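# Rebuild the cart's three-parcel stack on the desk

## Task

Move the three parcels stacked on the cart onto the desk and stack them there in the identical bottom-to-top order; afterwards open the gripper and back the robot away. The robot must not tip over or finish leaning, and the new stack must stand by itself, not only because the robot is supporting it.

## Robot and tools

Robot: a Hello Robot Stretch 4, about 1.6 m tall, with one arm. It has an omni-wheel base (rim within 0.23 m of the base origin), a lift that slides up a mast, an arm that telescopes forward, a three-joint wrist (yaw, pitch, roll) and a two-finger gripper. Cameras: head_camera (mast top, looking forward and down; turn the base to aim it), head_left_camera and head_right_camera (fisheyes beside it, steeper, showing base and arm), and wrist_camera (behind the fingers, looking along them, fingertips near the bottom of its picture). Loose objects may occasionally get nudged by something else.

Frames: the base frame sits on the floor under the base centre, x forward, y left, z up. hand_pose is reported in it: a point between the open fingertips; with all wrist joints at zero its axes line up with the base frame. Its printed position may be somewhat wrong. The odometry frame is where the base frame was at the start of the scene.

execute_actions: argument actions is a list holding one action or nothing (empty just reports state and images). cameras optionally lists which images come back (head_camera, head_left_camera, head_right_camera, wrist_camera or all; omitted or null gives all, [] gives none). An action contains base, joints, or both, plus optional pace and contact_limits; alternatively it is {"end_of_arm": "enable_torque"} on its own, which re-powers any wrist or gripper motor that shut itself off. Motions in one action begin together and may finish at different times.
- base: one command only, each a relative move from where the base last reported itself. translate_m: straight drive in metres, forward positive, -2 to 2. strafe_m: sideways metres, left positive, -2 to 2. rotate_rad: turn in place in radians, counter-clockwise (left) positive, -3.2 to 3.2.
- joints: a single dictionary keyed by joint name, each value an absolute target (not an offset). lift_m 0 to 1.2 m; arm_m 0 to 0.55 m extension; wrist_yaw_rad -1.134 to 4.276 (0 points forward, positive left, 3.14 folded back, above 3.4 the arm may block it); wrist_pitch_rad -1.117 to 4.259 (0 level, 1.57 pointing down); wrist_roll_rad -1.117 to 4.259 (0 keeps fingers level, positive turns clockwise seen from behind); gripper_m -0.038 to 0.141, the fingertip gap in metres, negative meaning the tips press together. Done tolerances: ±0.004 for lift, arm, gripper; ±0.02 yaw and roll; ±0.05 pitch. Out-of-range joint targets are clipped and reported; other bad values or unknown keys reject the whole call with no motion. Joints or base omitted from an action may keep pushing toward older targets without the status showing it.
- pace: "slow", "default", "fast" or "max"; base speed up to 0.1/0.3/0.4/0.6 m/s and turning up to 1/2/3/4 rad/s, further capped when the lift is above 0.2 m (down to 0.3 m/s and 1 rad/s at 1.2 m). No action runs beyond 15 s.
- contact_limits: only key arm_m, a number from 0 (gentlest) to 0.75 (firmest), default 0.5, setting how much force the arm may use before a contact_stop.

wait: seconds from 0 to 10; commands nothing and returns the same report as an empty action. zoom_image: camera plus region [x0, y0, x1, y1] in pixels of that camera's most recent full image, origin top-left, at most 504 by 504. finished_scene: scene number; ends the scene for good after the last command has been held, and reports success.

Results: base_status and joint_status tell how each motion of the last accepted action ended: done, off_target (resting away from target, maybe still pushing), contact_stop_at_<key> (blocked; that part goes slack, a slack lift can sag under load and slack wheels can roll), limit_stop_at_<name> (a built-in limit), time_out, torque_fault (a wrist motor overloaded and went limp until enable_torque). limit_stop_at_tilt means the lean exceeded 6 degrees and lift, arm and wheels stop obeying until it eases. limit_stop_at_own_body means a joint would hit the robot; moving it away still works, and it is likely with the gripper tilted up (pitch below -0.2) and rolled (roll below -0.4 or above 4). on_its_own covers what the call did not command; "held at" there names the held target. If a call reports a stop, the remaining movement calls in that reply are skipped. lidar_m: 12 horizontal ranges in metres, 30-degree sectors starting straight ahead and going counter-clockwise (4th left, 7th behind, 10th right); "-" means nothing seen or closer than 0.25 m; it sees from about 0.15 m up, so tabletops register, but may miss glass, thin legs and things behind. wrist_depth_mm: a 7 by 7 grid from top-left of median depths, 100 to 2000 mm. base_odometry counts wheel turns, so slips look like travel; heading -3.142 to 3.142, left positive. If turned_by_wheels and turned_by_imu differ by over about 0.1 rad, suspect a collision or slip. base_tilt in degrees (forward, right positive) has a fixed bias up to 1.5. motor_effort is percent of maximum, bracket gives the peak; a resting effort outside its normal range hints at a load or contact.

Gripping: command a gap smaller than the parcel; squeezing tighter pulls it toward the wrist. Neither the reading nor done confirms a grasp; look for a clear gripper effort change. Raise the lift if fingertips catch on a surface. At the start, lift_m 0.4 with wrist_yaw_rad 0 in one action unfolds the wrist.

Avoid: driving or turning with over 1 kg held and arm_m above 0.2 (tipping, worse when fast); strong steady pushes or pulls, especially with the gripper high; pressing the gripper into things (torque faults); dropping, slamming or knocking parcels over. Thinking time lets the world run while the last command is held. Quicker robot motion is preferred.

Each tool is called after "Call:" by a JSON object that holds its "api" and its "payload".

## Session

Call:
{"api": "execute_actions", "payload": {"actions": []}}

Scene clock: 0.00 s.
base_odometry: x=+0.000 y=+0.000 heading=+0.000 (m, m, rad; odometry frame)
turned_by_wheels: +0.000 (rad since the last result)
turned_by_imu: +0.000 (rad since the last result)
base_tilt: forward=-0.6 right=-0.2 (deg)
lidar_m: 1.65 1.35 1.40 1.88 1.81 1.96 2.17 1.66 1.69 1.48 1.44 1.57
base_status: not commanded
joint_positions: lift_m=+0.168 arm_m=-0.001 wrist_yaw_rad=+3.085 wrist_pitch_rad=-0.013 wrist_roll_rad=-0.019 gripper_m=+0.057
joint_status: not commanded
motor_effort: lift_m=+21 arm_m=-1 wrist_yaw_rad=+0 wrist_pitch_rad=-8 wrist_roll_rad=-1 gripper_m=-3 wheel_0=+0 wheel_1=+0 wheel_2=+0 (%)
hand_pose: x=-0.1131 y=+0.1037 z=+0.3495 quat_wxyz=(+0.028, +0.006, -0.010, +1.000) (m; base frame)
wrist_depth_mm: 137 139 - - - - - / - 138 - - - - - / 106 138 - - - - - / 114 138 - - - - - / 931 - - - - - - / 1537 1499 213 1537 210 1430 1366 / 976 917 891 151 854 891 917
pictures: head_camera, head_left_camera, head_right_camera, wrist_camera
Images, in order (width x height): head_camera 420x560, head_left_camera 420x672, head_right_camera 420x672, wrist_camera 616x392.

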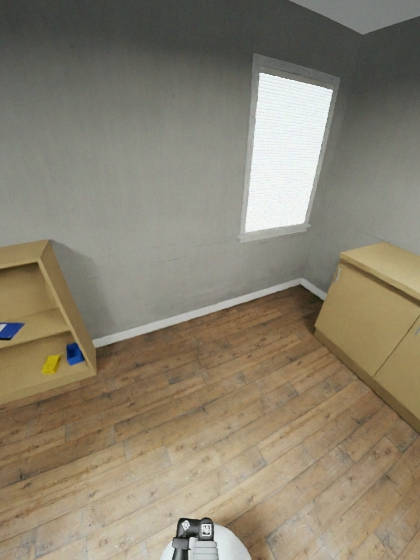

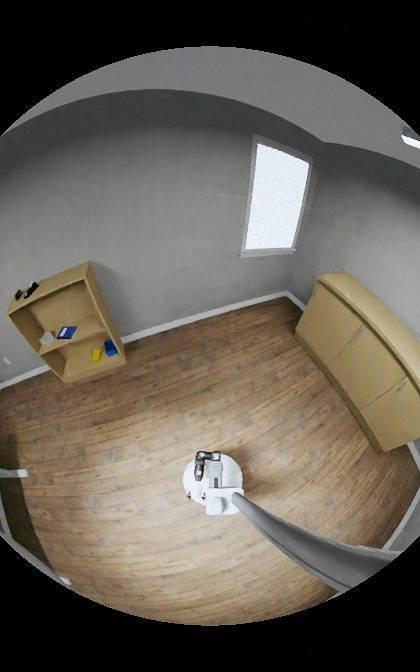

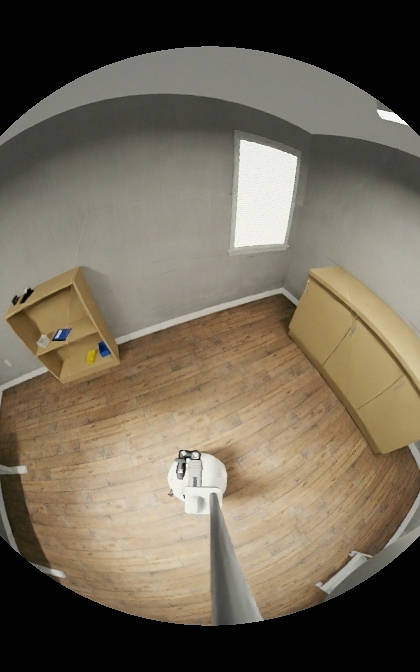

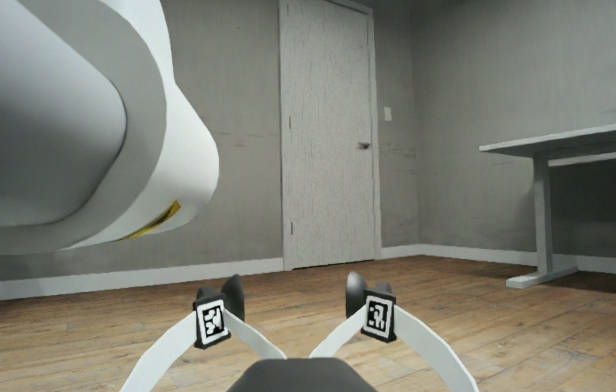

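Call:
{"api": "execute_actions", "payload": {"actions": [{"base":{"rotate_rad":2.2},"joints":{"lift_m":0.4,"wrist_yaw_rad":0},"pace":"fast"}], "cameras": ["head_camera","head_left_camera"]}}

Call:
{"api": "execute_actions", "payload": {"actions": [{"base":{"rotate_rad":2.0},"pace":"fast"}], "cameras": ["head_camera","head_left_camera"]}}

Scene clock: 2.73 s.
base_odometry: x=+0.000 y=+0.000 heading=+2.200 (m, m, rad; odometry frame)
turned_by_wheels: +2.200 (rad since the last result)
turned_by_imu: +2.246 (rad since the last result)
base_tilt: forward=-0.6 right=-0.2 (deg)
lidar_m: 1.81 2.04 2.12 1.65 2.36 1.47 1.48 1.65 1.62 1.34 1.47 1.85
base_status: done
joint_positions: lift_m=+0.400 arm_m=-0.001 wrist_yaw_rad=+0.001 wrist_pitch_rad=-0.012 wrist_roll_rad=-0.019 gripper_m=+0.057
joint_status: all done
motor_effort: lift_m=+24(26) arm_m=-1(1) wrist_yaw_rad=-2(5) wrist_pitch_rad=-8(8) wrist_roll_rad=+0(3) gripper_m=-3(5) wheel_0=-1(5) wheel_1=+0(8) wheel_2=+0(10) (%)
hand_pose: x=+0.4585 y=-0.0873 z=+0.5816 quat_wxyz=(+1.000, -0.009, -0.006, +0.000) (m; base frame)
wrist_depth_mm: - - - - - - - / - - - - - - - / - - - - - - - / - - - - - - - / - - - - - - - / - - 214 - 211 - - / 1464 1430 1366 151 1308 1430 1397
pictures: head_camera, head_left_camera
Images, in order (width x height): head_camera 420x560, head_left_camera 420x672.

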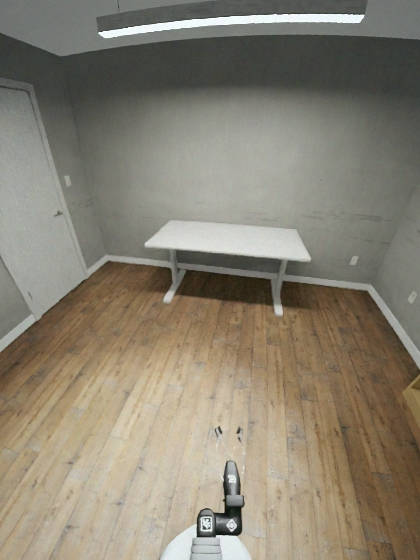

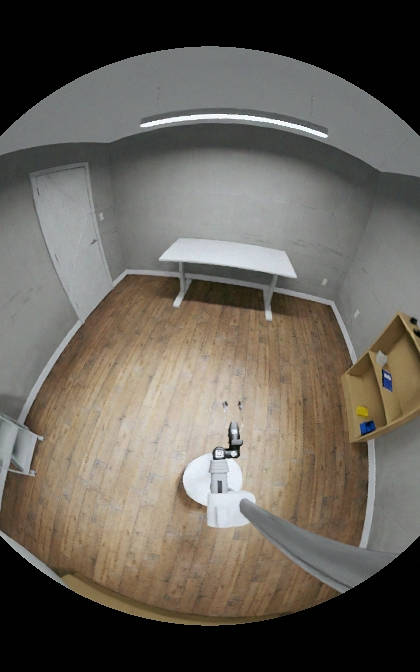

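Scene clock: 4.67 s.
base_odometry: x=+0.000 y=+0.000 heading=-2.083 (m, m, rad; odometry frame)
turned_by_wheels: +2.000 (rad since the last result)
turned_by_imu: +2.041 (rad since the last result)
base_tilt: forward=-0.6 right=-0.2 (deg)
lidar_m: 1.68 1.45 1.45 1.61 1.64 1.37 1.44 1.86 1.80 1.90 2.13 1.64
base_status: done
joint_positions: lift_m=+0.400 arm_m=-0.001 wrist_yaw_rad=+0.000 wrist_pitch_rad=-0.013 wrist_roll_rad=-0.019 gripper_m=+0.057
joint_status: not commanded
motor_effort: lift_m=+24(24) arm_m=-1(1) wrist_yaw_rad=+0(0) wrist_pitch_rad=-9(8) wrist_roll_rad=-1(1) gripper_m=-3(2) wheel_0=-1(8) wheel_1=+0(8) wheel_2=+0(6) (%)
hand_pose: x=+0.4585 y=-0.0873 z=+0.5816 quat_wxyz=(+1.000, -0.009, -0.006, +0.000) (m; base frame)
wrist_depth_mm: 1756 - - - 1921 1661 1499 / 1808 - - - 1921 1618 1499 / 1308 - - - 1983 1708 1499 / 1205 - - - 1756 1661 1499 / 1182 - - - 1756 1618 1464 / 1182 - 213 - 211 1661 1499 / 1229 1430 1366 151 1308 1281 1397
pictures: head_camera, head_left_camera
Images, in order (width x height): head_camera 420x560, head_left_camera 420x672.

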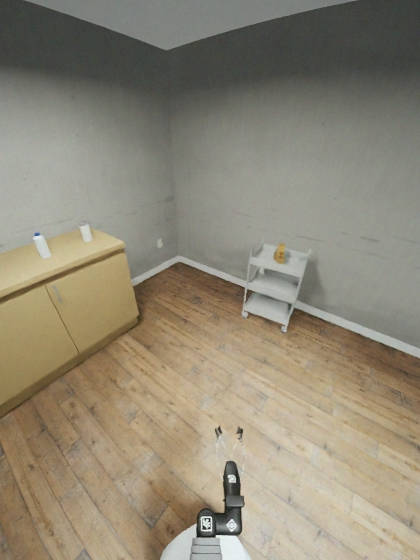

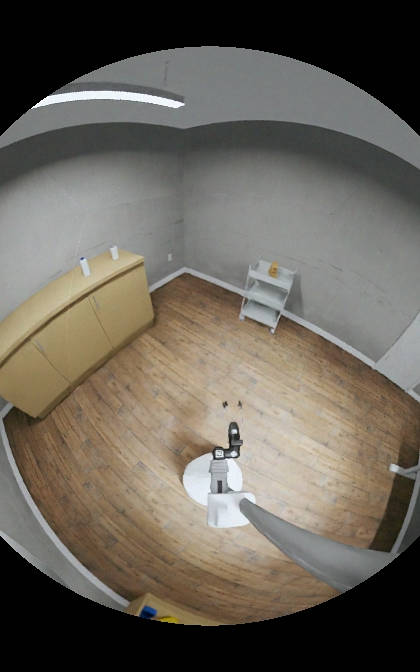

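Call:
{"api": "execute_actions", "payload": {"actions": [{"base":{"rotate_rad":-0.46},"joints":{"lift_m":0.9},"pace":"fast"}]}}

Scene clock: 7.63 s.
base_odometry: x=+0.000 y=+0.000 heading=-2.543 (m, m, rad; odometry frame)
turned_by_wheels: -0.460 (rad since the last result)
turned_by_imu: -0.469 (rad since the last result)
base_tilt: forward=-0.6 right=-0.2 (deg)
lidar_m: 1.64 1.74 1.48 1.46 1.67 1.63 1.38 1.46 1.84 1.81 1.98 2.12
base_status: done
joint_positions: lift_m=+0.900 arm_m=-0.001 wrist_yaw_rad=+0.000 wrist_pitch_rad=-0.013 wrist_roll_rad=-0.019 gripper_m=+0.057
joint_status: all done
motor_effort: lift_m=+25(27) arm_m=-1(1) wrist_yaw_rad=-1(1) wrist_pitch_rad=-9(9) wrist_roll_rad=-2(2) gripper_m=-5(4) wheel_0=+0(6) wheel_1=+0(5) wheel_2=+0(9) (%)
hand_pose: x=+0.4584 y=-0.0874 z=+1.0815 quat_wxyz=(+1.000, -0.009, -0.006, +0.000) (m; base frame)
wrist_depth_mm: - - 1863 1921 1756 1756 1756 / - - 1863 1863 1756 1756 1756 / - - 1863 1863 1756 1756 1708 / - - 1863 1863 1808 1756 1708 / - - 1921 1808 1808 1756 1708 / - 1921 213 1863 211 1708 1661 / - 1921 1576 151 1756 1661 1661
pictures: head_camera, head_left_camera, head_right_camera, wrist_camera
Images, in order (width x height): head_camera 420x560, head_left_camera 420x672, head_right_camera 420x672, wrist_camera 616x392.

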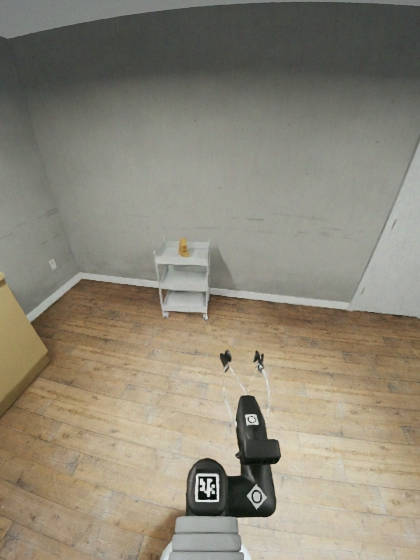

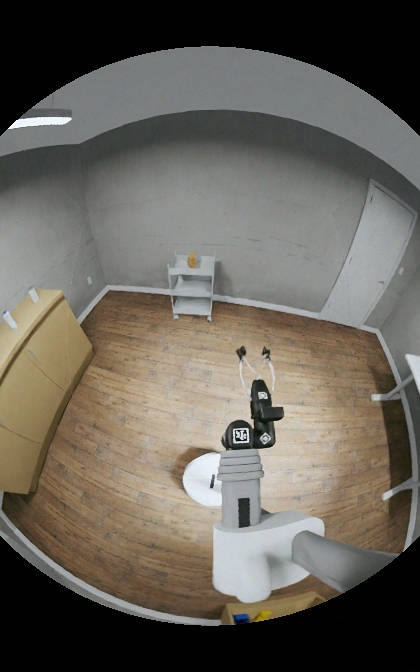

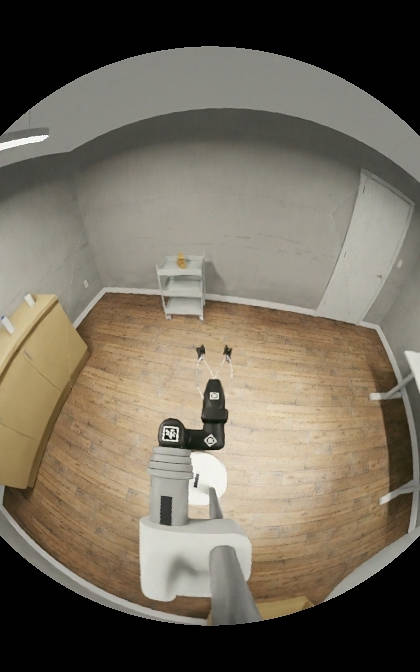

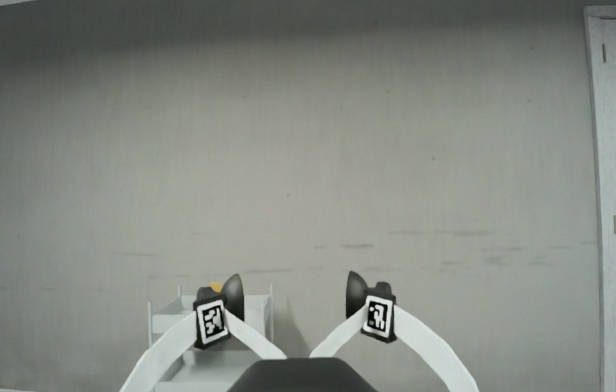

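Call:
{"api": "execute_actions", "payload": {"actions": [{"base":{"strafe_m":0.36},"pace":"fast"}], "cameras": []}}

Call:
{"api": "execute_actions", "payload": {"actions": [{"base":{"translate_m":0.75},"joints":{"wrist_pitch_rad":0.6},"pace":"fast"}]}}

Scene clock: 10.40 s.
base_odometry: x=+0.203 y=-0.298 heading=-2.543 (m, m, rad; odometry frame)
turned_by_wheels: +0.000 (rad since the last result)
turned_by_imu: +0.000 (rad since the last result)
base_tilt: forward=-0.6 right=-0.2 (deg)
lidar_m: 1.65 1.35 1.10 1.10 1.24 1.57 1.55 1.44 2.18 2.15 2.39 2.16
base_status: done
joint_positions: lift_m=+0.900 arm_m=-0.001 wrist_yaw_rad=+0.000 wrist_pitch_rad=-0.013 wrist_roll_rad=-0.019 gripper_m=+0.057
joint_status: not commanded
motor_effort: lift_m=+25(25) arm_m=-1(1) wrist_yaw_rad=+0(1) wrist_pitch_rad=-9(8) wrist_roll_rad=-2(1) gripper_m=-4(4) wheel_0=+2(15) wheel_1=-1(9) wheel_2=+1(2) (%)
hand_pose: x=+0.4584 y=-0.0874 z=+1.0816 quat_wxyz=(+1.000, -0.009, -0.006, +0.000) (m; base frame)
wrist_depth_mm: - - - 1921 1863 1808 1808 / - - - 1983 1863 1863 1756 / - - - 1921 1863 1808 1756 / - - - 1921 1921 1808 1756 / - - - 1808 1808 1808 1708 / - - 213 1661 211 1756 1708 / - - 1921 151 1808 1756 1756
pictures: none
No camera images: the call's "cameras" was empty. Leave "cameras" out to get every camera's image.

Scene clock: 13.80 s.
base_odometry: x=-0.417 y=-0.720 heading=-2.543 (m, m, rad; odometry frame)
turned_by_wheels: +0.000 (rad since the last result)
turned_by_imu: +0.001 (rad since the last result)
base_tilt: forward=-0.6 right=-0.2 (deg)
lidar_m: 0.90 1.58 0.96 0.96 1.12 1.79 2.16 2.19 2.30 2.25 1.75 0.95
base_status: done
joint_positions: lift_m=+0.900 arm_m=-0.001 wrist_yaw_rad=+0.000 wrist_pitch_rad=+0.602 wrist_roll_rad=-0.019 gripper_m=+0.057
joint_status: all done
motor_effort: lift_m=+24(25) arm_m=-1(1) wrist_yaw_rad=+1(1) wrist_pitch_rad=-7(7) wrist_roll_rad=-2(2) gripper_m=-5(4) wheel_0=-1(8) wheel_1=-1(4) wheel_2=+0(12) (%)
hand_pose: x=+0.4078 y=-0.0874 z=+0.9146 quat_wxyz=(+0.955, -0.009, +0.296, +0.003) (m; base frame)
wrist_depth_mm: 1160 1118 1118 1078 1042 1008 991 / 1255 1255 1205 1118 1098 1118 1042 / 1397 1308 1042 931 1060 1160 1182 / 1499 1499 1182 1118 1308 1308 1229 / 1537 1576 1060 991 1078 1464 1430 / 1281 1308 213 1182 211 1281 1336 / 1160 1138 1098 151 1118 1118 1138
pictures: head_camera, head_left_camera, head_right_camera, wrist_camera
Images, in order (width x height): head_camera 420x560, head_left_camera 420x672, head_right_camera 420x672, wrist_camera 616x392.

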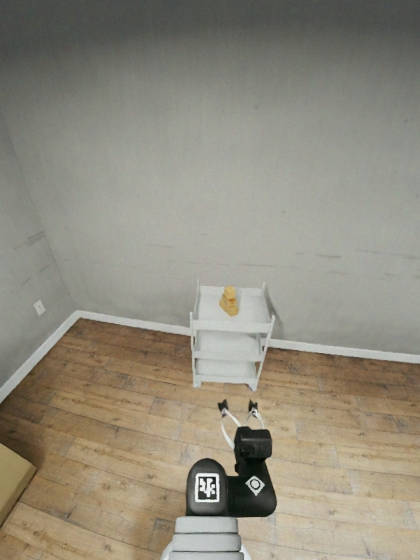

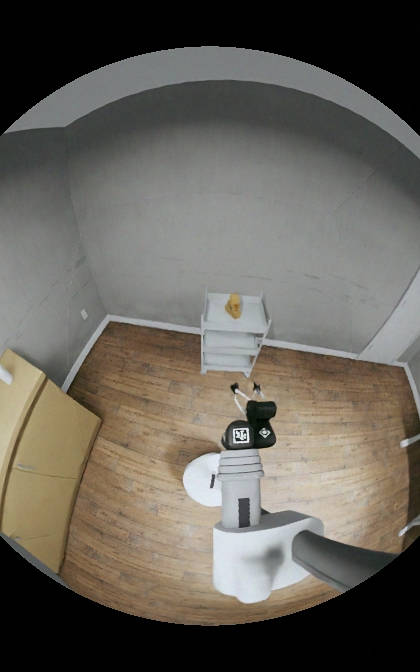

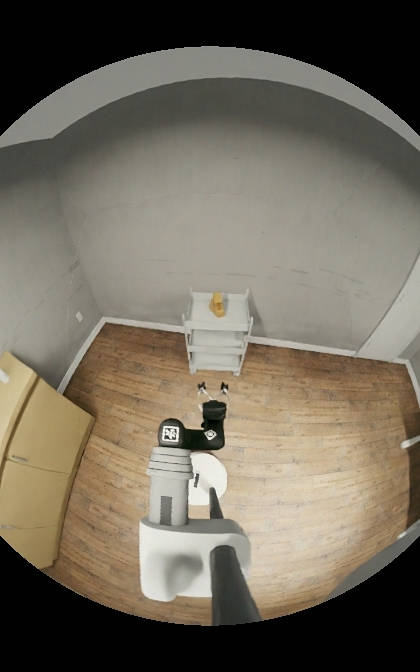

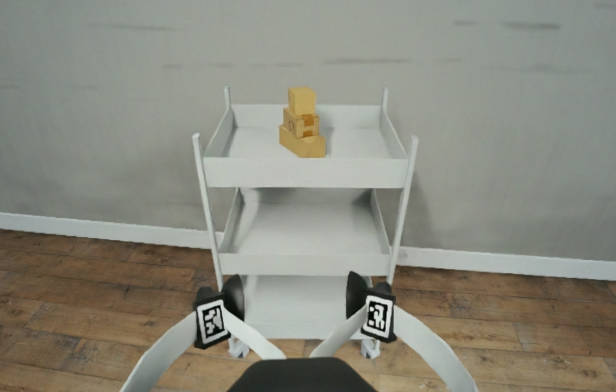

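Call:
{"api": "execute_actions", "payload": {"actions": [{"base":{"translate_m":0.45},"joints":{"wrist_pitch_rad":1.57,"lift_m":1.1,"arm_m":0.25,"gripper_m":0.12},"pace":"fast"}]}}

Scene clock: 16.97 s.
base_odometry: x=-0.789 y=-0.974 heading=-2.543 (m, m, rad; odometry frame)
turned_by_wheels: +0.000 (rad since the last result)
turned_by_imu: +0.001 (rad since the last result)
base_tilt: forward=-0.5 right=-0.2 (deg)
lidar_m: 0.47 1.09 1.57 0.92 0.99 1.65 2.61 2.70 2.38 2.34 1.22 0.46
base_status: done
joint_positions: lift_m=+1.100 arm_m=+0.249 wrist_yaw_rad=+0.000 wrist_pitch_rad=+1.570 wrist_roll_rad=-0.019 gripper_m=+0.120
joint_status: all done
motor_effort: lift_m=+25(29) arm_m=+4(7) wrist_yaw_rad=+0(1) wrist_pitch_rad=-1(5) wrist_roll_rad=+0(1) gripper_m=-2(6) wheel_0=+0(4) wheel_1=+0(4) wheel_2=+0(12) (%)
hand_pose: x=+0.4205 y=-0.0874 z=+0.9894 quat_wxyz=(+0.707, -0.007, +0.707, +0.007) (m; base frame)
wrist_depth_mm: 1160 1160 539 413 559 854 891 / 1160 1160 539 492 554 1098 1160 / 1160 1160 539 544 554 1229 1205 / 1182 1182 732 732 549 1229 1205 / 1138 1160 1182 1182 1205 1205 1229 / 1138 1138 1008 1138 213 1205 1182 / 1138 1160 960 143 1160 1182 1255
pictures: head_camera, head_left_camera, head_right_camera, wrist_camera
Images, in order (width x height): head_camera 420x560, head_left_camera 420x672, head_right_camera 420x672, wrist_camera 616x392.

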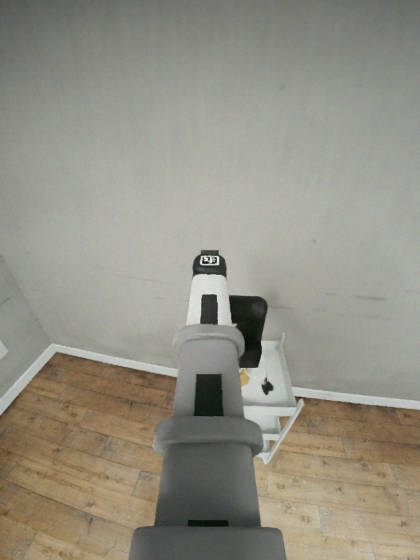

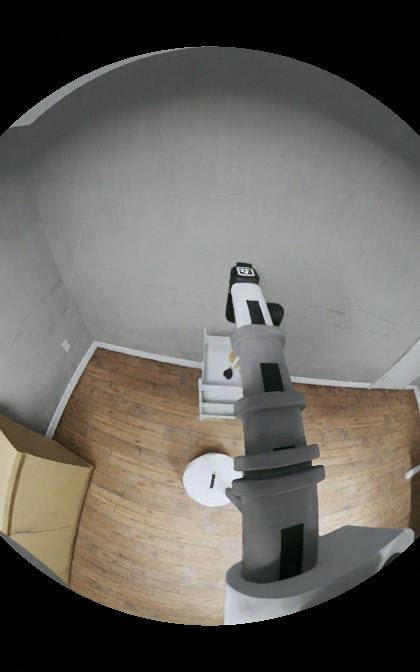

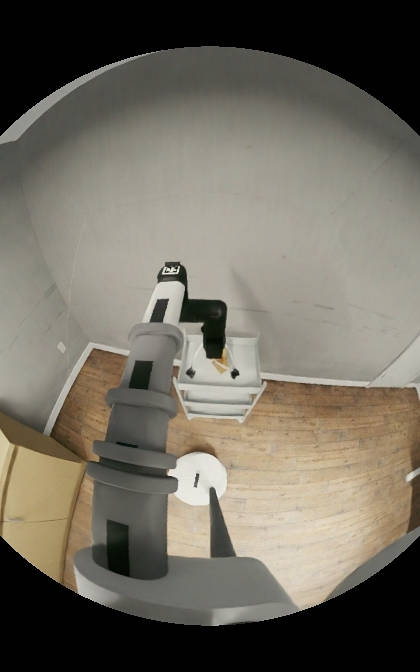

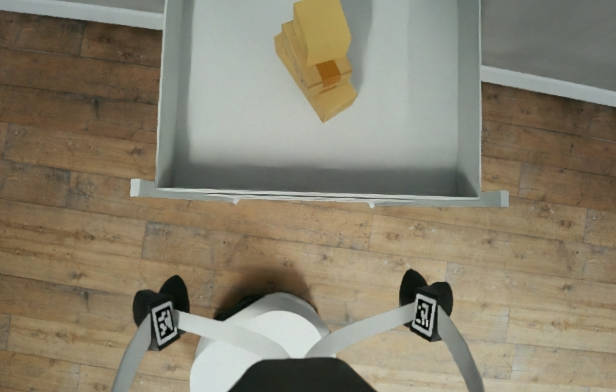

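Call:
{"api": "execute_actions", "payload": {"actions": [{"joints":{"arm_m":0.42}}], "cameras": ["wrist_camera"]}}

Scene clock: 19.23 s.
base_odometry: x=-0.789 y=-0.974 heading=-2.543 (m, m, rad; odometry frame)
turned_by_wheels: +0.000 (rad since the last result)
turned_by_imu: +0.000 (rad since the last result)
base_tilt: forward=-0.6 right=-0.2 (deg)
lidar_m: 0.47 1.06 1.58 0.90 0.98 1.66 2.63 2.72 2.35 2.36 1.22 0.48
base_status: not commanded
joint_positions: lift_m=+1.100 arm_m=+0.419 wrist_yaw_rad=+0.000 wrist_pitch_rad=+1.570 wrist_roll_rad=-0.019 gripper_m=+0.120
joint_status: all done
motor_effort: lift_m=+24(24) arm_m=+4(4) wrist_yaw_rad=-1(0) wrist_pitch_rad=-1(1) wrist_roll_rad=-1(1) gripper_m=-2(1) wheel_0=+0(0) wheel_1=+0(0) wheel_2=+0(1) (%)
hand_pose: x=+0.5904 y=-0.0874 z=+0.9894 quat_wxyz=(+0.707, -0.007, +0.707, +0.007) (m; base frame)
wrist_depth_mm: 946 866 798 741 691 647 615 / 1160 1138 539 544 554 750 820 / 1138 1160 544 544 549 554 1205 / 1138 1160 535 442 549 554 1229 / 1160 1160 539 535 544 549 1205 / 1160 1138 525 535 212 549 1229 / 1138 1138 1160 143 1205 1229 1255
pictures: wrist_camera
Images, in order (width x height): wrist_camera 616x392.

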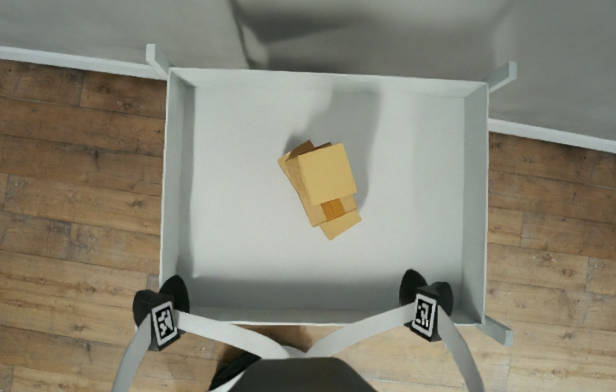

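Call:
{"api": "zoom_image", "payload": {"camera": "wrist_camera", "region": [250,120,390,260]}}

Region (250, 120, 390, 260) of wrist_camera's 616x392 image, scaled by 3.600.

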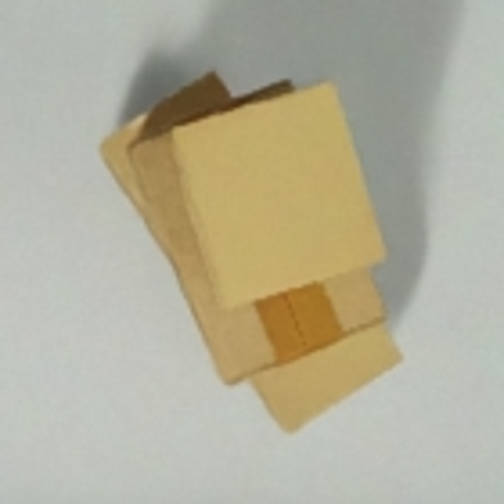

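Call:
{"api": "execute_actions", "payload": {"actions": [{"base":{"strafe_m":-0.03},"joints":{"wrist_roll_rad":-0.30,"arm_m":0.50,"lift_m":0.95,"gripper_m":0.10}}], "cameras": ["wrist_camera","head_right_camera"]}}

Scene clock: 21.97 s.
base_odometry: x=-0.806 y=-0.949 heading=-2.543 (m, m, rad; odometry frame)
turned_by_wheels: +0.000 (rad since the last result)
turned_by_imu: +0.001 (rad since the last result)
base_tilt: forward=-0.6 right=-0.2 (deg)
lidar_m: 0.47 1.09 1.60 0.93 1.05 1.65 2.62 2.72 2.35 2.33 1.22 0.48
base_status: done
joint_positions: lift_m=+0.950 arm_m=+0.499 wrist_yaw_rad=+0.000 wrist_pitch_rad=+1.570 wrist_roll_rad=-0.300 gripper_m=+0.100
joint_status: all done
motor_effort: lift_m=+17(22) arm_m=+4(4) wrist_yaw_rad=+0(0) wrist_pitch_rad=-2(2) wrist_roll_rad=-2(7) gripper_m=-1(2) wheel_0=+0(7) wheel_1=+1(5) wheel_2=+0(0) (%)
hand_pose: x=+0.6704 y=-0.0874 z=+0.8401 quat_wxyz=(+0.699, -0.106, +0.699, +0.106) (m; base frame)
wrist_depth_mm: 1042 904 768 609 500 433 377 / 1025 392 394 778 676 539 459 / 1008 389 394 397 402 691 597 / 1008 389 394 397 399 407 377 / 991 389 394 244 397 404 379 / 991 387 387 245 208 402 1060 / 359 384 389 148 399 364 1060
pictures: head_right_camera, wrist_camera
Images, in order (width x height): head_right_camera 420x672, wrist_camera 616x392.

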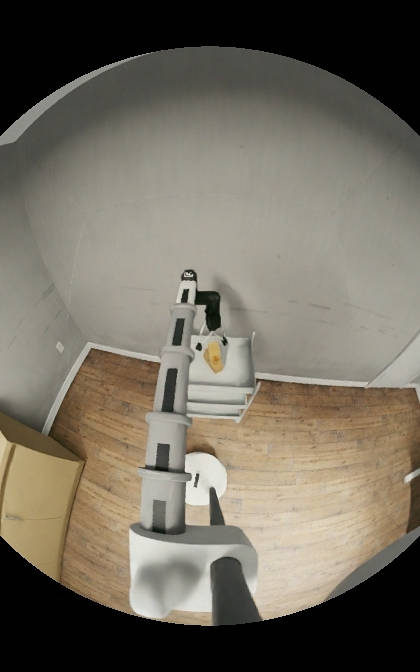

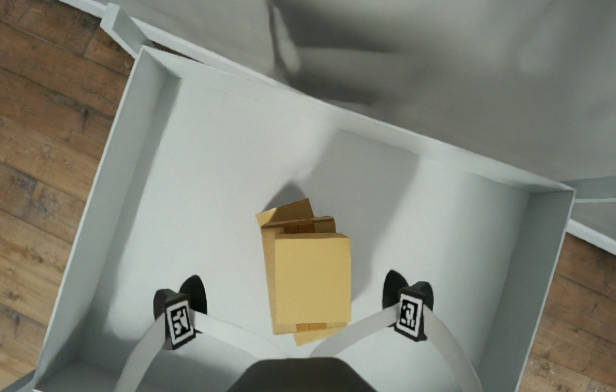

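Call:
{"api": "execute_actions", "payload": {"actions": [{"base":{"strafe_m":-0.011},"joints":{"lift_m":0.885}}], "cameras": ["wrist_camera","head_right_camera"]}}

Scene clock: 23.67 s.
base_odometry: x=-0.812 y=-0.940 heading=-2.543 (m, m, rad; odometry frame)
turned_by_wheels: +0.000 (rad since the last result)
turned_by_imu: +0.000 (rad since the last result)
base_tilt: forward=-0.6 right=-0.2 (deg)
lidar_m: 0.44 0.52 1.60 0.96 1.05 1.66 2.60 2.74 2.36 2.34 1.19 0.48
base_status: done
joint_positions: lift_m=+0.885 arm_m=+0.499 wrist_yaw_rad=+0.000 wrist_pitch_rad=+1.570 wrist_roll_rad=-0.300 gripper_m=+0.100
joint_status: all done
motor_effort: lift_m=+17(13) arm_m=+4(4) wrist_yaw_rad=-1(1) wrist_pitch_rad=-1(2) wrist_roll_rad=-2(2) gripper_m=-1(3) wheel_0=+0(8) wheel_1=+2(3) wheel_2=+0(2) (%)
hand_pose: x=+0.6704 y=-0.0874 z=+0.7751 quat_wxyz=(+0.699, -0.106, +0.699, +0.106) (m; base frame)
wrist_depth_mm: 976 290 715 609 496 421 377 / 960 327 330 327 627 535 455 / 297 327 330 332 336 336 564 / 298 325 327 332 334 338 336 / 303 324 325 181 334 338 327 / 320 322 208 181 207 336 307 / 320 320 324 148 329 332 298
pictures: head_right_camera, wrist_camera
Images, in order (width x height): head_right_camera 420x672, wrist_camera 616x392.

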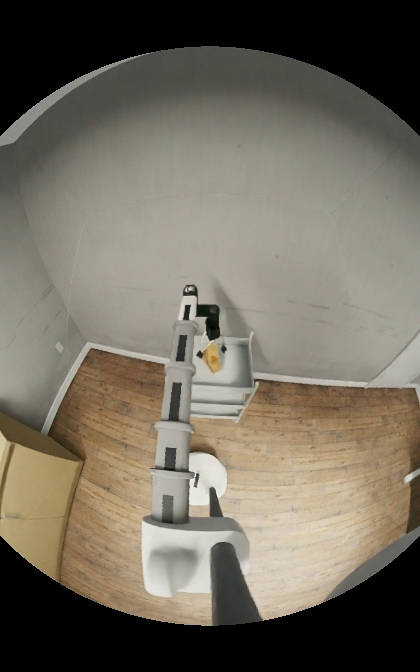

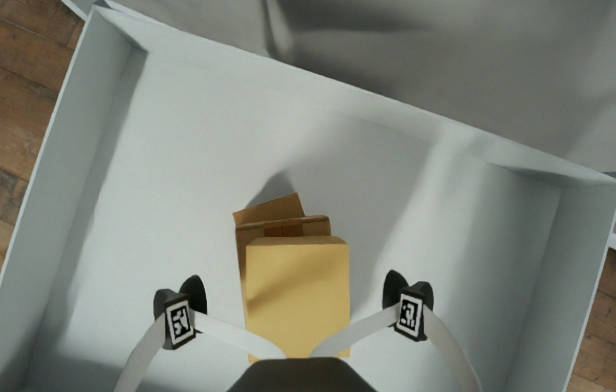

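Call:
{"api": "execute_actions", "payload": {"actions": [{"joints":{"lift_m":0.892,"gripper_m":0.06}}], "cameras": []}}

Call:
{"api": "execute_actions", "payload": {"actions": [{"joints":{"gripper_m":0.0}}], "cameras": ["wrist_camera","head_right_camera"]}}

Call:
{"api": "execute_actions", "payload": {"actions": [{"joints":{"lift_m":1.0}}], "cameras": ["wrist_camera","head_right_camera"]}}

Scene clock: 25.40 s.
base_odometry: x=-0.812 y=-0.940 heading=-2.543 (m, m, rad; odometry frame)
turned_by_wheels: +0.000 (rad since the last result)
turned_by_imu: +0.000 (rad since the last result)
base_tilt: forward=-0.6 right=-0.2 (deg)
lidar_m: 0.44 0.50 1.60 0.96 1.04 1.69 2.61 2.73 2.32 2.29 1.23 0.50
base_status: not commanded
joint_positions: lift_m=+0.892 arm_m=+0.499 wrist_yaw_rad=+0.000 wrist_pitch_rad=+1.570 wrist_roll_rad=-0.300 gripper_m=+0.060
joint_status: all done
motor_effort: lift_m=+25(26) arm_m=+4(4) wrist_yaw_rad=+0(0) wrist_pitch_rad=-1(2) wrist_roll_rad=-3(2) gripper_m=-3(4) wheel_0=+0(0) wheel_1=+2(2) wheel_2=+0(0) (%)
hand_pose: x=+0.6704 y=-0.0874 z=+0.7814 quat_wxyz=(+0.699, -0.106, +0.699, +0.106) (m; base frame)
wrist_depth_mm: 960 291 715 609 496 430 375 / 960 336 338 340 627 530 455 / 634 334 336 338 342 343 574 / 304 330 338 338 342 345 334 / 306 330 332 187 340 343 327 / 324 329 191 186 210 342 309 / 325 327 330 150 338 342 306
pictures: none
No camera images: the call's "cameras" was empty. Leave "cameras" out to get every camera's image.

Scene clock: 26.80 s.
base_odometry: x=-0.812 y=-0.940 heading=-2.543 (m, m, rad; odometry frame)
turned_by_wheels: +0.000 (rad since the last result)
turned_by_imu: +0.000 (rad since the last result)
base_tilt: forward=-0.6 right=-0.2 (deg)
lidar_m: 0.46 0.49 1.61 0.95 1.05 1.70 2.61 2.74 2.35 2.29 1.22 0.49
base_status: not commanded
joint_positions: lift_m=+0.892 arm_m=+0.499 wrist_yaw_rad=+0.000 wrist_pitch_rad=+1.570 wrist_roll_rad=-0.300 gripper_m=+0.001
joint_status: all done
motor_effort: lift_m=+25(25) arm_m=+5(5) wrist_yaw_rad=+0(0) wrist_pitch_rad=-1(2) wrist_roll_rad=-2(2) gripper_m=-31(32) wheel_0=-1(0) wheel_1=+2(2) wheel_2=+1(0) (%)
hand_pose: x=+0.6704 y=-0.0874 z=+0.7814 quat_wxyz=(+0.699, -0.106, +0.699, +0.106) (m; base frame)
wrist_depth_mm: 960 293 723 609 500 427 375 / 946 334 336 340 627 535 452 / 640 332 338 340 340 342 564 / 304 332 334 336 342 345 336 / 304 330 330 174 340 343 329 / 325 329 178 174 189 340 309 / 325 156 330 173 338 236 304
pictures: head_right_camera, wrist_camera
Images, in order (width x height): head_right_camera 420x672, wrist_camera 616x392.

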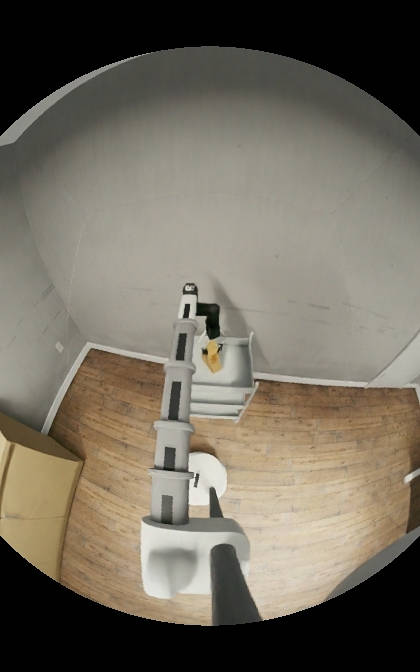

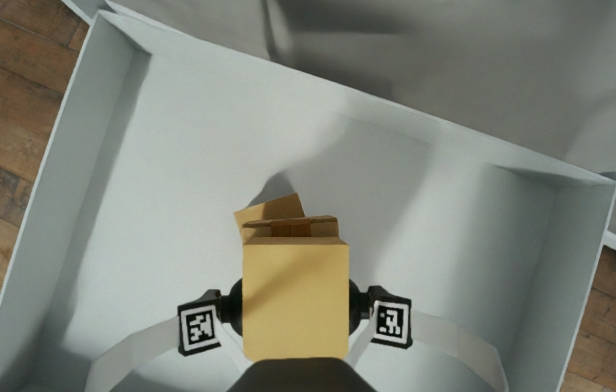

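Scene clock: 28.27 s.
base_odometry: x=-0.812 y=-0.940 heading=-2.543 (m, m, rad; odometry frame)
turned_by_wheels: +0.000 (rad since the last result)
turned_by_imu: +0.000 (rad since the last result)
base_tilt: forward=-0.5 right=-0.2 (deg)
lidar_m: 0.46 0.48 1.60 0.97 1.05 1.67 2.61 2.73 2.34 2.32 1.22 0.47
base_status: not commanded
joint_positions: lift_m=+1.000 arm_m=+0.499 wrist_yaw_rad=+0.000 wrist_pitch_rad=+1.570 wrist_roll_rad=-0.300 gripper_m=+0.001
joint_status: all done
motor_effort: lift_m=+26(31) arm_m=+4(4) wrist_yaw_rad=+0(1) wrist_pitch_rad=-2(2) wrist_roll_rad=-3(2) gripper_m=-29(31) wheel_0=+0(0) wheel_1=+2(2) wheel_2=+0(0) (%)
hand_pose: x=+0.6704 y=-0.0874 z=+0.8894 quat_wxyz=(+0.699, -0.106, +0.699, +0.106) (m; base frame)
wrist_depth_mm: 1060 976 768 609 500 427 377 / 1060 1078 445 854 661 535 452 / 1060 439 442 442 732 707 591 / 1060 436 442 445 449 449 750 / 1042 433 439 176 445 449 1138 / 1060 433 177 173 189 452 1098 / 407 157 407 172 442 271 1118
pictures: head_right_camera, wrist_camera
Images, in order (width x height): head_right_camera 420x672, wrist_camera 616x392.

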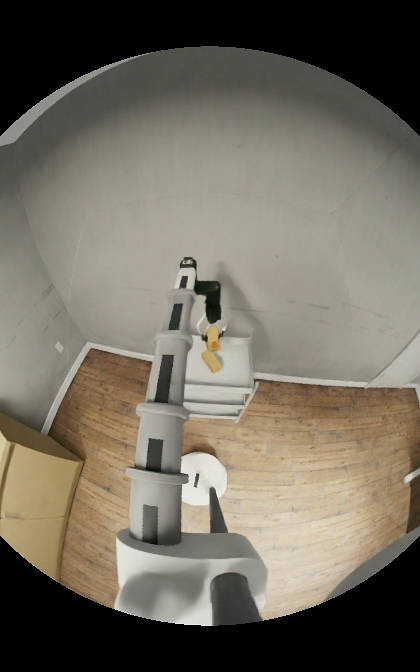

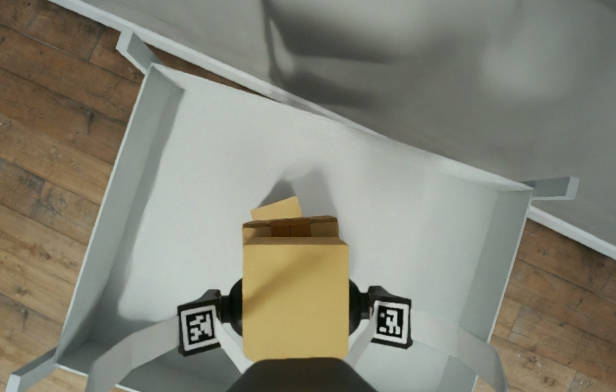

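Call:
{"api": "zoom_image", "payload": {"camera": "head_right_camera", "region": [170,280,270,400]}}

Region (170, 280, 270, 400) of head_right_camera's 420x672 image, scaled by 4.200, with more detail than that image has.

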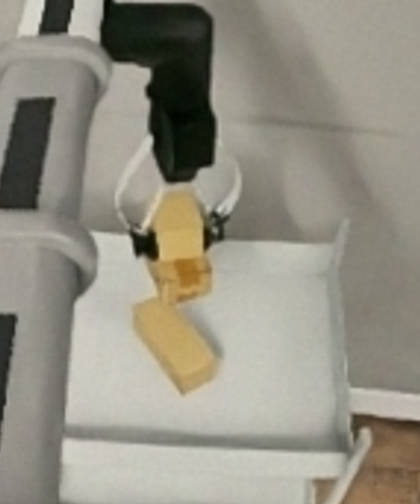

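Call:
{"api": "execute_actions", "payload": {"actions": [{"base":{"strafe_m":-0.11},"pace":"slow"}], "cameras": []}}

Call:
{"api": "execute_actions", "payload": {"actions": [{"joints":{"lift_m":0.865},"pace":"slow"}], "cameras": ["wrist_camera","head_right_camera"]}}

Call:
{"api": "zoom_image", "payload": {"camera": "head_right_camera", "region": [170,300,270,400]}}

Scene clock: 32.13 s.
base_odometry: x=-0.874 y=-0.849 heading=-2.543 (m, m, rad; odometry frame)
turned_by_wheels: +0.000 (rad since the last result)
turned_by_imu: +0.001 (rad since the last result)
base_tilt: forward=-0.5 right=-0.2 (deg)
lidar_m: 0.44 0.51 1.72 1.08 1.14 1.95 2.58 2.77 2.24 2.22 1.18 0.48
base_status: done
joint_positions: lift_m=+1.000 arm_m=+0.499 wrist_yaw_rad=+0.000 wrist_pitch_rad=+1.570 wrist_roll_rad=-0.300 gripper_m=+0.001
joint_status: not commanded
motor_effort: lift_m=+26(26) arm_m=+4(4) wrist_yaw_rad=+0(0) wrist_pitch_rad=-1(2) wrist_roll_rad=-1(1) gripper_m=-30(31) wheel_0=+1(6) wheel_1=+0(10) wheel_2=+0(4) (%)
hand_pose: x=+0.6704 y=-0.0874 z=+0.8894 quat_wxyz=(+0.699, -0.106, +0.699, +0.106) (m; base frame)
wrist_depth_mm: 1060 991 715 564 466 399 351 / 421 436 891 798 627 496 430 / 424 439 442 449 768 654 554 / 430 439 442 442 449 1025 788 / 430 436 389 175 445 1118 1138 / 430 433 178 174 189 1098 1118 / 402 156 415 173 1060 627 1118
pictures: none
No camera images: the call's "cameras" was empty. Leave "cameras" out to get every camera's image.

Scene clock: 34.07 s.
base_odometry: x=-0.874 y=-0.849 heading=-2.543 (m, m, rad; odometry frame)
turned_by_wheels: +0.000 (rad since the last result)
turned_by_imu: +0.000 (rad since the last result)
base_tilt: forward=-0.6 right=-0.2 (deg)
lidar_m: 0.46 0.50 1.70 1.07 1.16 1.92 2.59 2.75 2.22 2.23 1.20 0.47
base_status: not commanded
joint_positions: lift_m=+0.865 arm_m=+0.499 wrist_yaw_rad=+0.000 wrist_pitch_rad=+1.570 wrist_roll_rad=-0.300 gripper_m=+0.001
joint_status: all done
motor_effort: lift_m=+17(24) arm_m=+4(4) wrist_yaw_rad=+1(0) wrist_pitch_rad=-1(2) wrist_roll_rad=-1(2) gripper_m=-31(31) wheel_0=+1(2) wheel_1=+0(0) wheel_2=+1(0) (%)
hand_pose: x=+0.6704 y=-0.0874 z=+0.7550 quat_wxyz=(+0.699, -0.106, +0.699, +0.106) (m; base frame)
wrist_depth_mm: 307 289 640 569 462 399 349 / 304 309 310 296 580 500 430 / 303 306 310 312 315 294 232 / 304 256 309 312 315 315 798 / 303 254 297 175 314 976 991 / 300 256 178 174 189 960 960 / 301 156 304 172 285 200 976
pictures: head_right_camera, wrist_camera
Images, in order (width x height): head_right_camera 420x672, wrist_camera 616x392.

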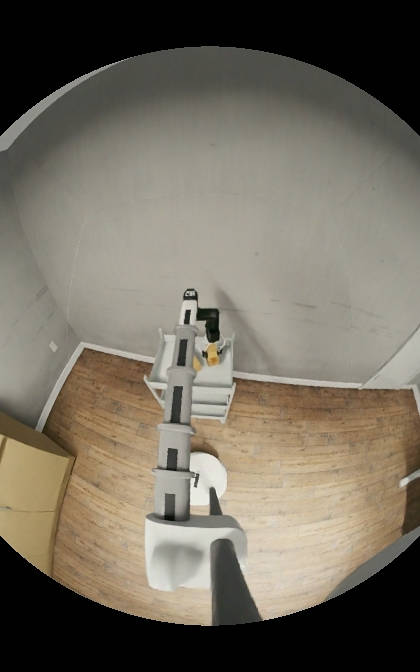

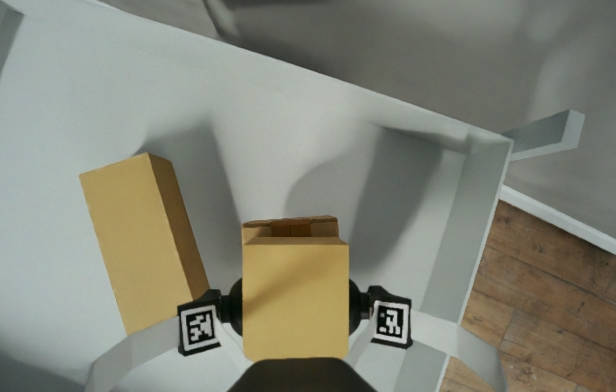

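Region (170, 300, 270, 400) of head_right_camera's 420x672 image, scaled by 5.040, with more detail than that image has.

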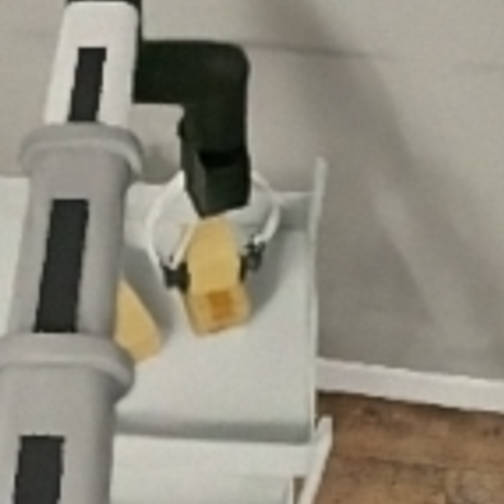

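Call:
{"api": "execute_actions", "payload": {"actions": [{"joints":{"lift_m":0.832},"pace":"slow"}], "cameras": ["wrist_camera"]}}

Scene clock: 35.50 s.
base_odometry: x=-0.874 y=-0.849 heading=-2.543 (m, m, rad; odometry frame)
turned_by_wheels: +0.000 (rad since the last result)
turned_by_imu: +0.000 (rad since the last result)
base_tilt: forward=-0.6 right=-0.2 (deg)
lidar_m: 0.46 0.47 1.72 1.08 1.17 1.92 2.58 2.76 2.21 2.23 1.16 0.48
base_status: not commanded
joint_positions: lift_m=+0.832 arm_m=+0.499 wrist_yaw_rad=+0.000 wrist_pitch_rad=+1.570 wrist_roll_rad=-0.300 gripper_m=+0.001
joint_status: all done
motor_effort: lift_m=+17(17) arm_m=+4(4) wrist_yaw_rad=+0(0) wrist_pitch_rad=-2(1) wrist_roll_rad=-1(2) gripper_m=-32(32) wheel_0=+2(2) wheel_1=+0(0) wheel_2=+0(0) (%)
hand_pose: x=+0.6704 y=-0.0874 z=+0.7220 quat_wxyz=(+0.699, -0.106, +0.699, +0.106) (m; base frame)
wrist_depth_mm: 274 273 254 549 462 399 351 / 274 276 278 266 258 484 421 / 272 276 277 281 282 258 222 / 270 224 276 281 281 266 788 / 271 223 276 175 279 266 946 / 268 221 178 174 190 260 946 / 267 157 272 173 278 185 946
pictures: wrist_camera
Images, in order (width x height): wrist_camera 616x392.

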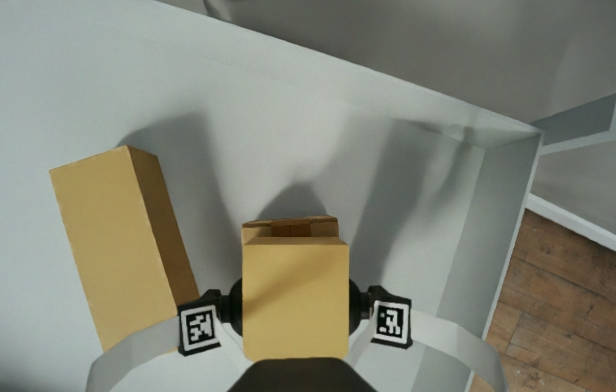

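Call:
{"api": "execute_actions", "payload": {"actions": [{"joints":{"lift_m":0.826},"pace":"slow"}], "cameras": []}}

Call:
{"api": "execute_actions", "payload": {"actions": [{"joints":{"gripper_m":0.075}}], "cameras": ["wrist_camera","head_right_camera"]}}

Call:
{"api": "zoom_image", "payload": {"camera": "head_right_camera", "region": [170,300,270,400]}}

Scene clock: 36.60 s.
base_odometry: x=-0.874 y=-0.849 heading=-2.543 (m, m, rad; odometry frame)
turned_by_wheels: +0.000 (rad since the last result)
turned_by_imu: +0.000 (rad since the last result)
base_tilt: forward=-0.6 right=-0.2 (deg)
lidar_m: 0.45 0.49 1.72 1.06 1.16 1.91 2.59 2.78 2.22 2.22 1.16 0.47
base_status: not commanded
joint_positions: lift_m=+0.827 arm_m=+0.499 wrist_yaw_rad=+0.000 wrist_pitch_rad=+1.572 wrist_roll_rad=-0.300 gripper_m=+0.001
joint_status: all done
motor_effort: lift_m=+11(17) arm_m=+4(5) wrist_yaw_rad=-1(0) wrist_pitch_rad=-7(8) wrist_roll_rad=-1(2) gripper_m=-28(30) wheel_0=+2(1) wheel_1=+0(0) wheel_2=+0(0) (%)
hand_pose: x=+0.6698 y=-0.0874 z=+0.7165 quat_wxyz=(+0.699, -0.106, +0.700, +0.106) (m; base frame)
wrist_depth_mm: 271 271 245 544 462 397 349 / 272 273 276 265 254 480 424 / 271 272 274 278 279 254 222 / 266 220 276 277 278 265 778 / 267 220 274 175 277 263 946 / 267 218 179 174 201 256 931 / 267 154 270 172 274 182 946
pictures: none
No camera images: the call's "cameras" was empty. Leave "cameras" out to get every camera's image.

Scene clock: 38.13 s.
base_odometry: x=-0.874 y=-0.849 heading=-2.543 (m, m, rad; odometry frame)
turned_by_wheels: +0.000 (rad since the last result)
turned_by_imu: +0.000 (rad since the last result)
base_tilt: forward=-0.6 right=-0.3 (deg)
lidar_m: 0.47 0.50 1.71 1.09 1.18 1.91 2.58 2.75 2.22 2.21 1.18 0.47
base_status: not commanded
joint_positions: lift_m=+0.826 arm_m=+0.499 wrist_yaw_rad=+0.000 wrist_pitch_rad=+1.570 wrist_roll_rad=-0.300 gripper_m=+0.075
joint_status: all done
motor_effort: lift_m=+17(16) arm_m=+4(4) wrist_yaw_rad=+1(2) wrist_pitch_rad=-1(14) wrist_roll_rad=+0(0) gripper_m=-2(26) wheel_0=+2(2) wheel_1=+0(0) wheel_2=+0(0) (%)
hand_pose: x=+0.6703 y=-0.0874 z=+0.7161 quat_wxyz=(+0.699, -0.106, +0.699, +0.106) (m; base frame)
wrist_depth_mm: 270 270 241 530 466 399 353 / 266 270 273 268 247 480 427 / 267 270 272 276 277 254 223 / 216 217 271 273 276 264 788 / 264 216 270 174 276 253 946 / 264 216 183 173 199 256 946 / 263 215 266 148 272 585 931
pictures: head_right_camera, wrist_camera
Images, in order (width x height): head_right_camera 420x672, wrist_camera 616x392.

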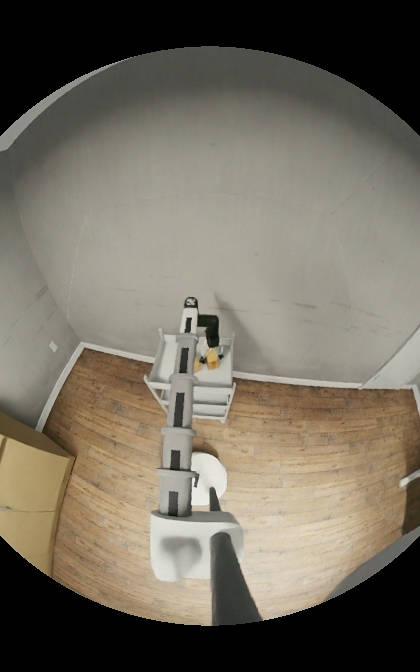

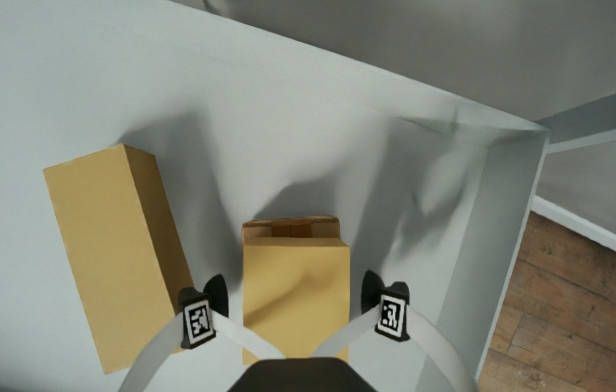

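Region (170, 300, 270, 400) of head_right_camera's 420x672 image, scaled by 5.040, with more detail than that image has.

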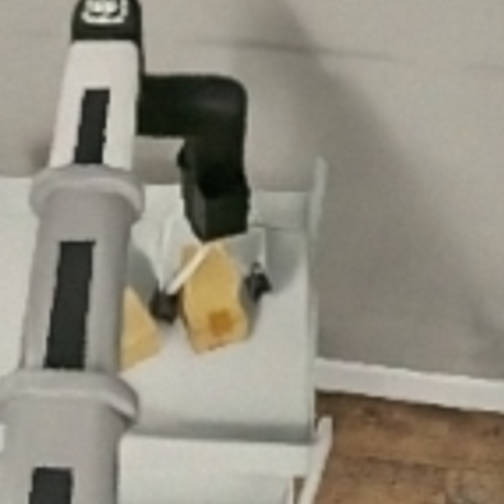

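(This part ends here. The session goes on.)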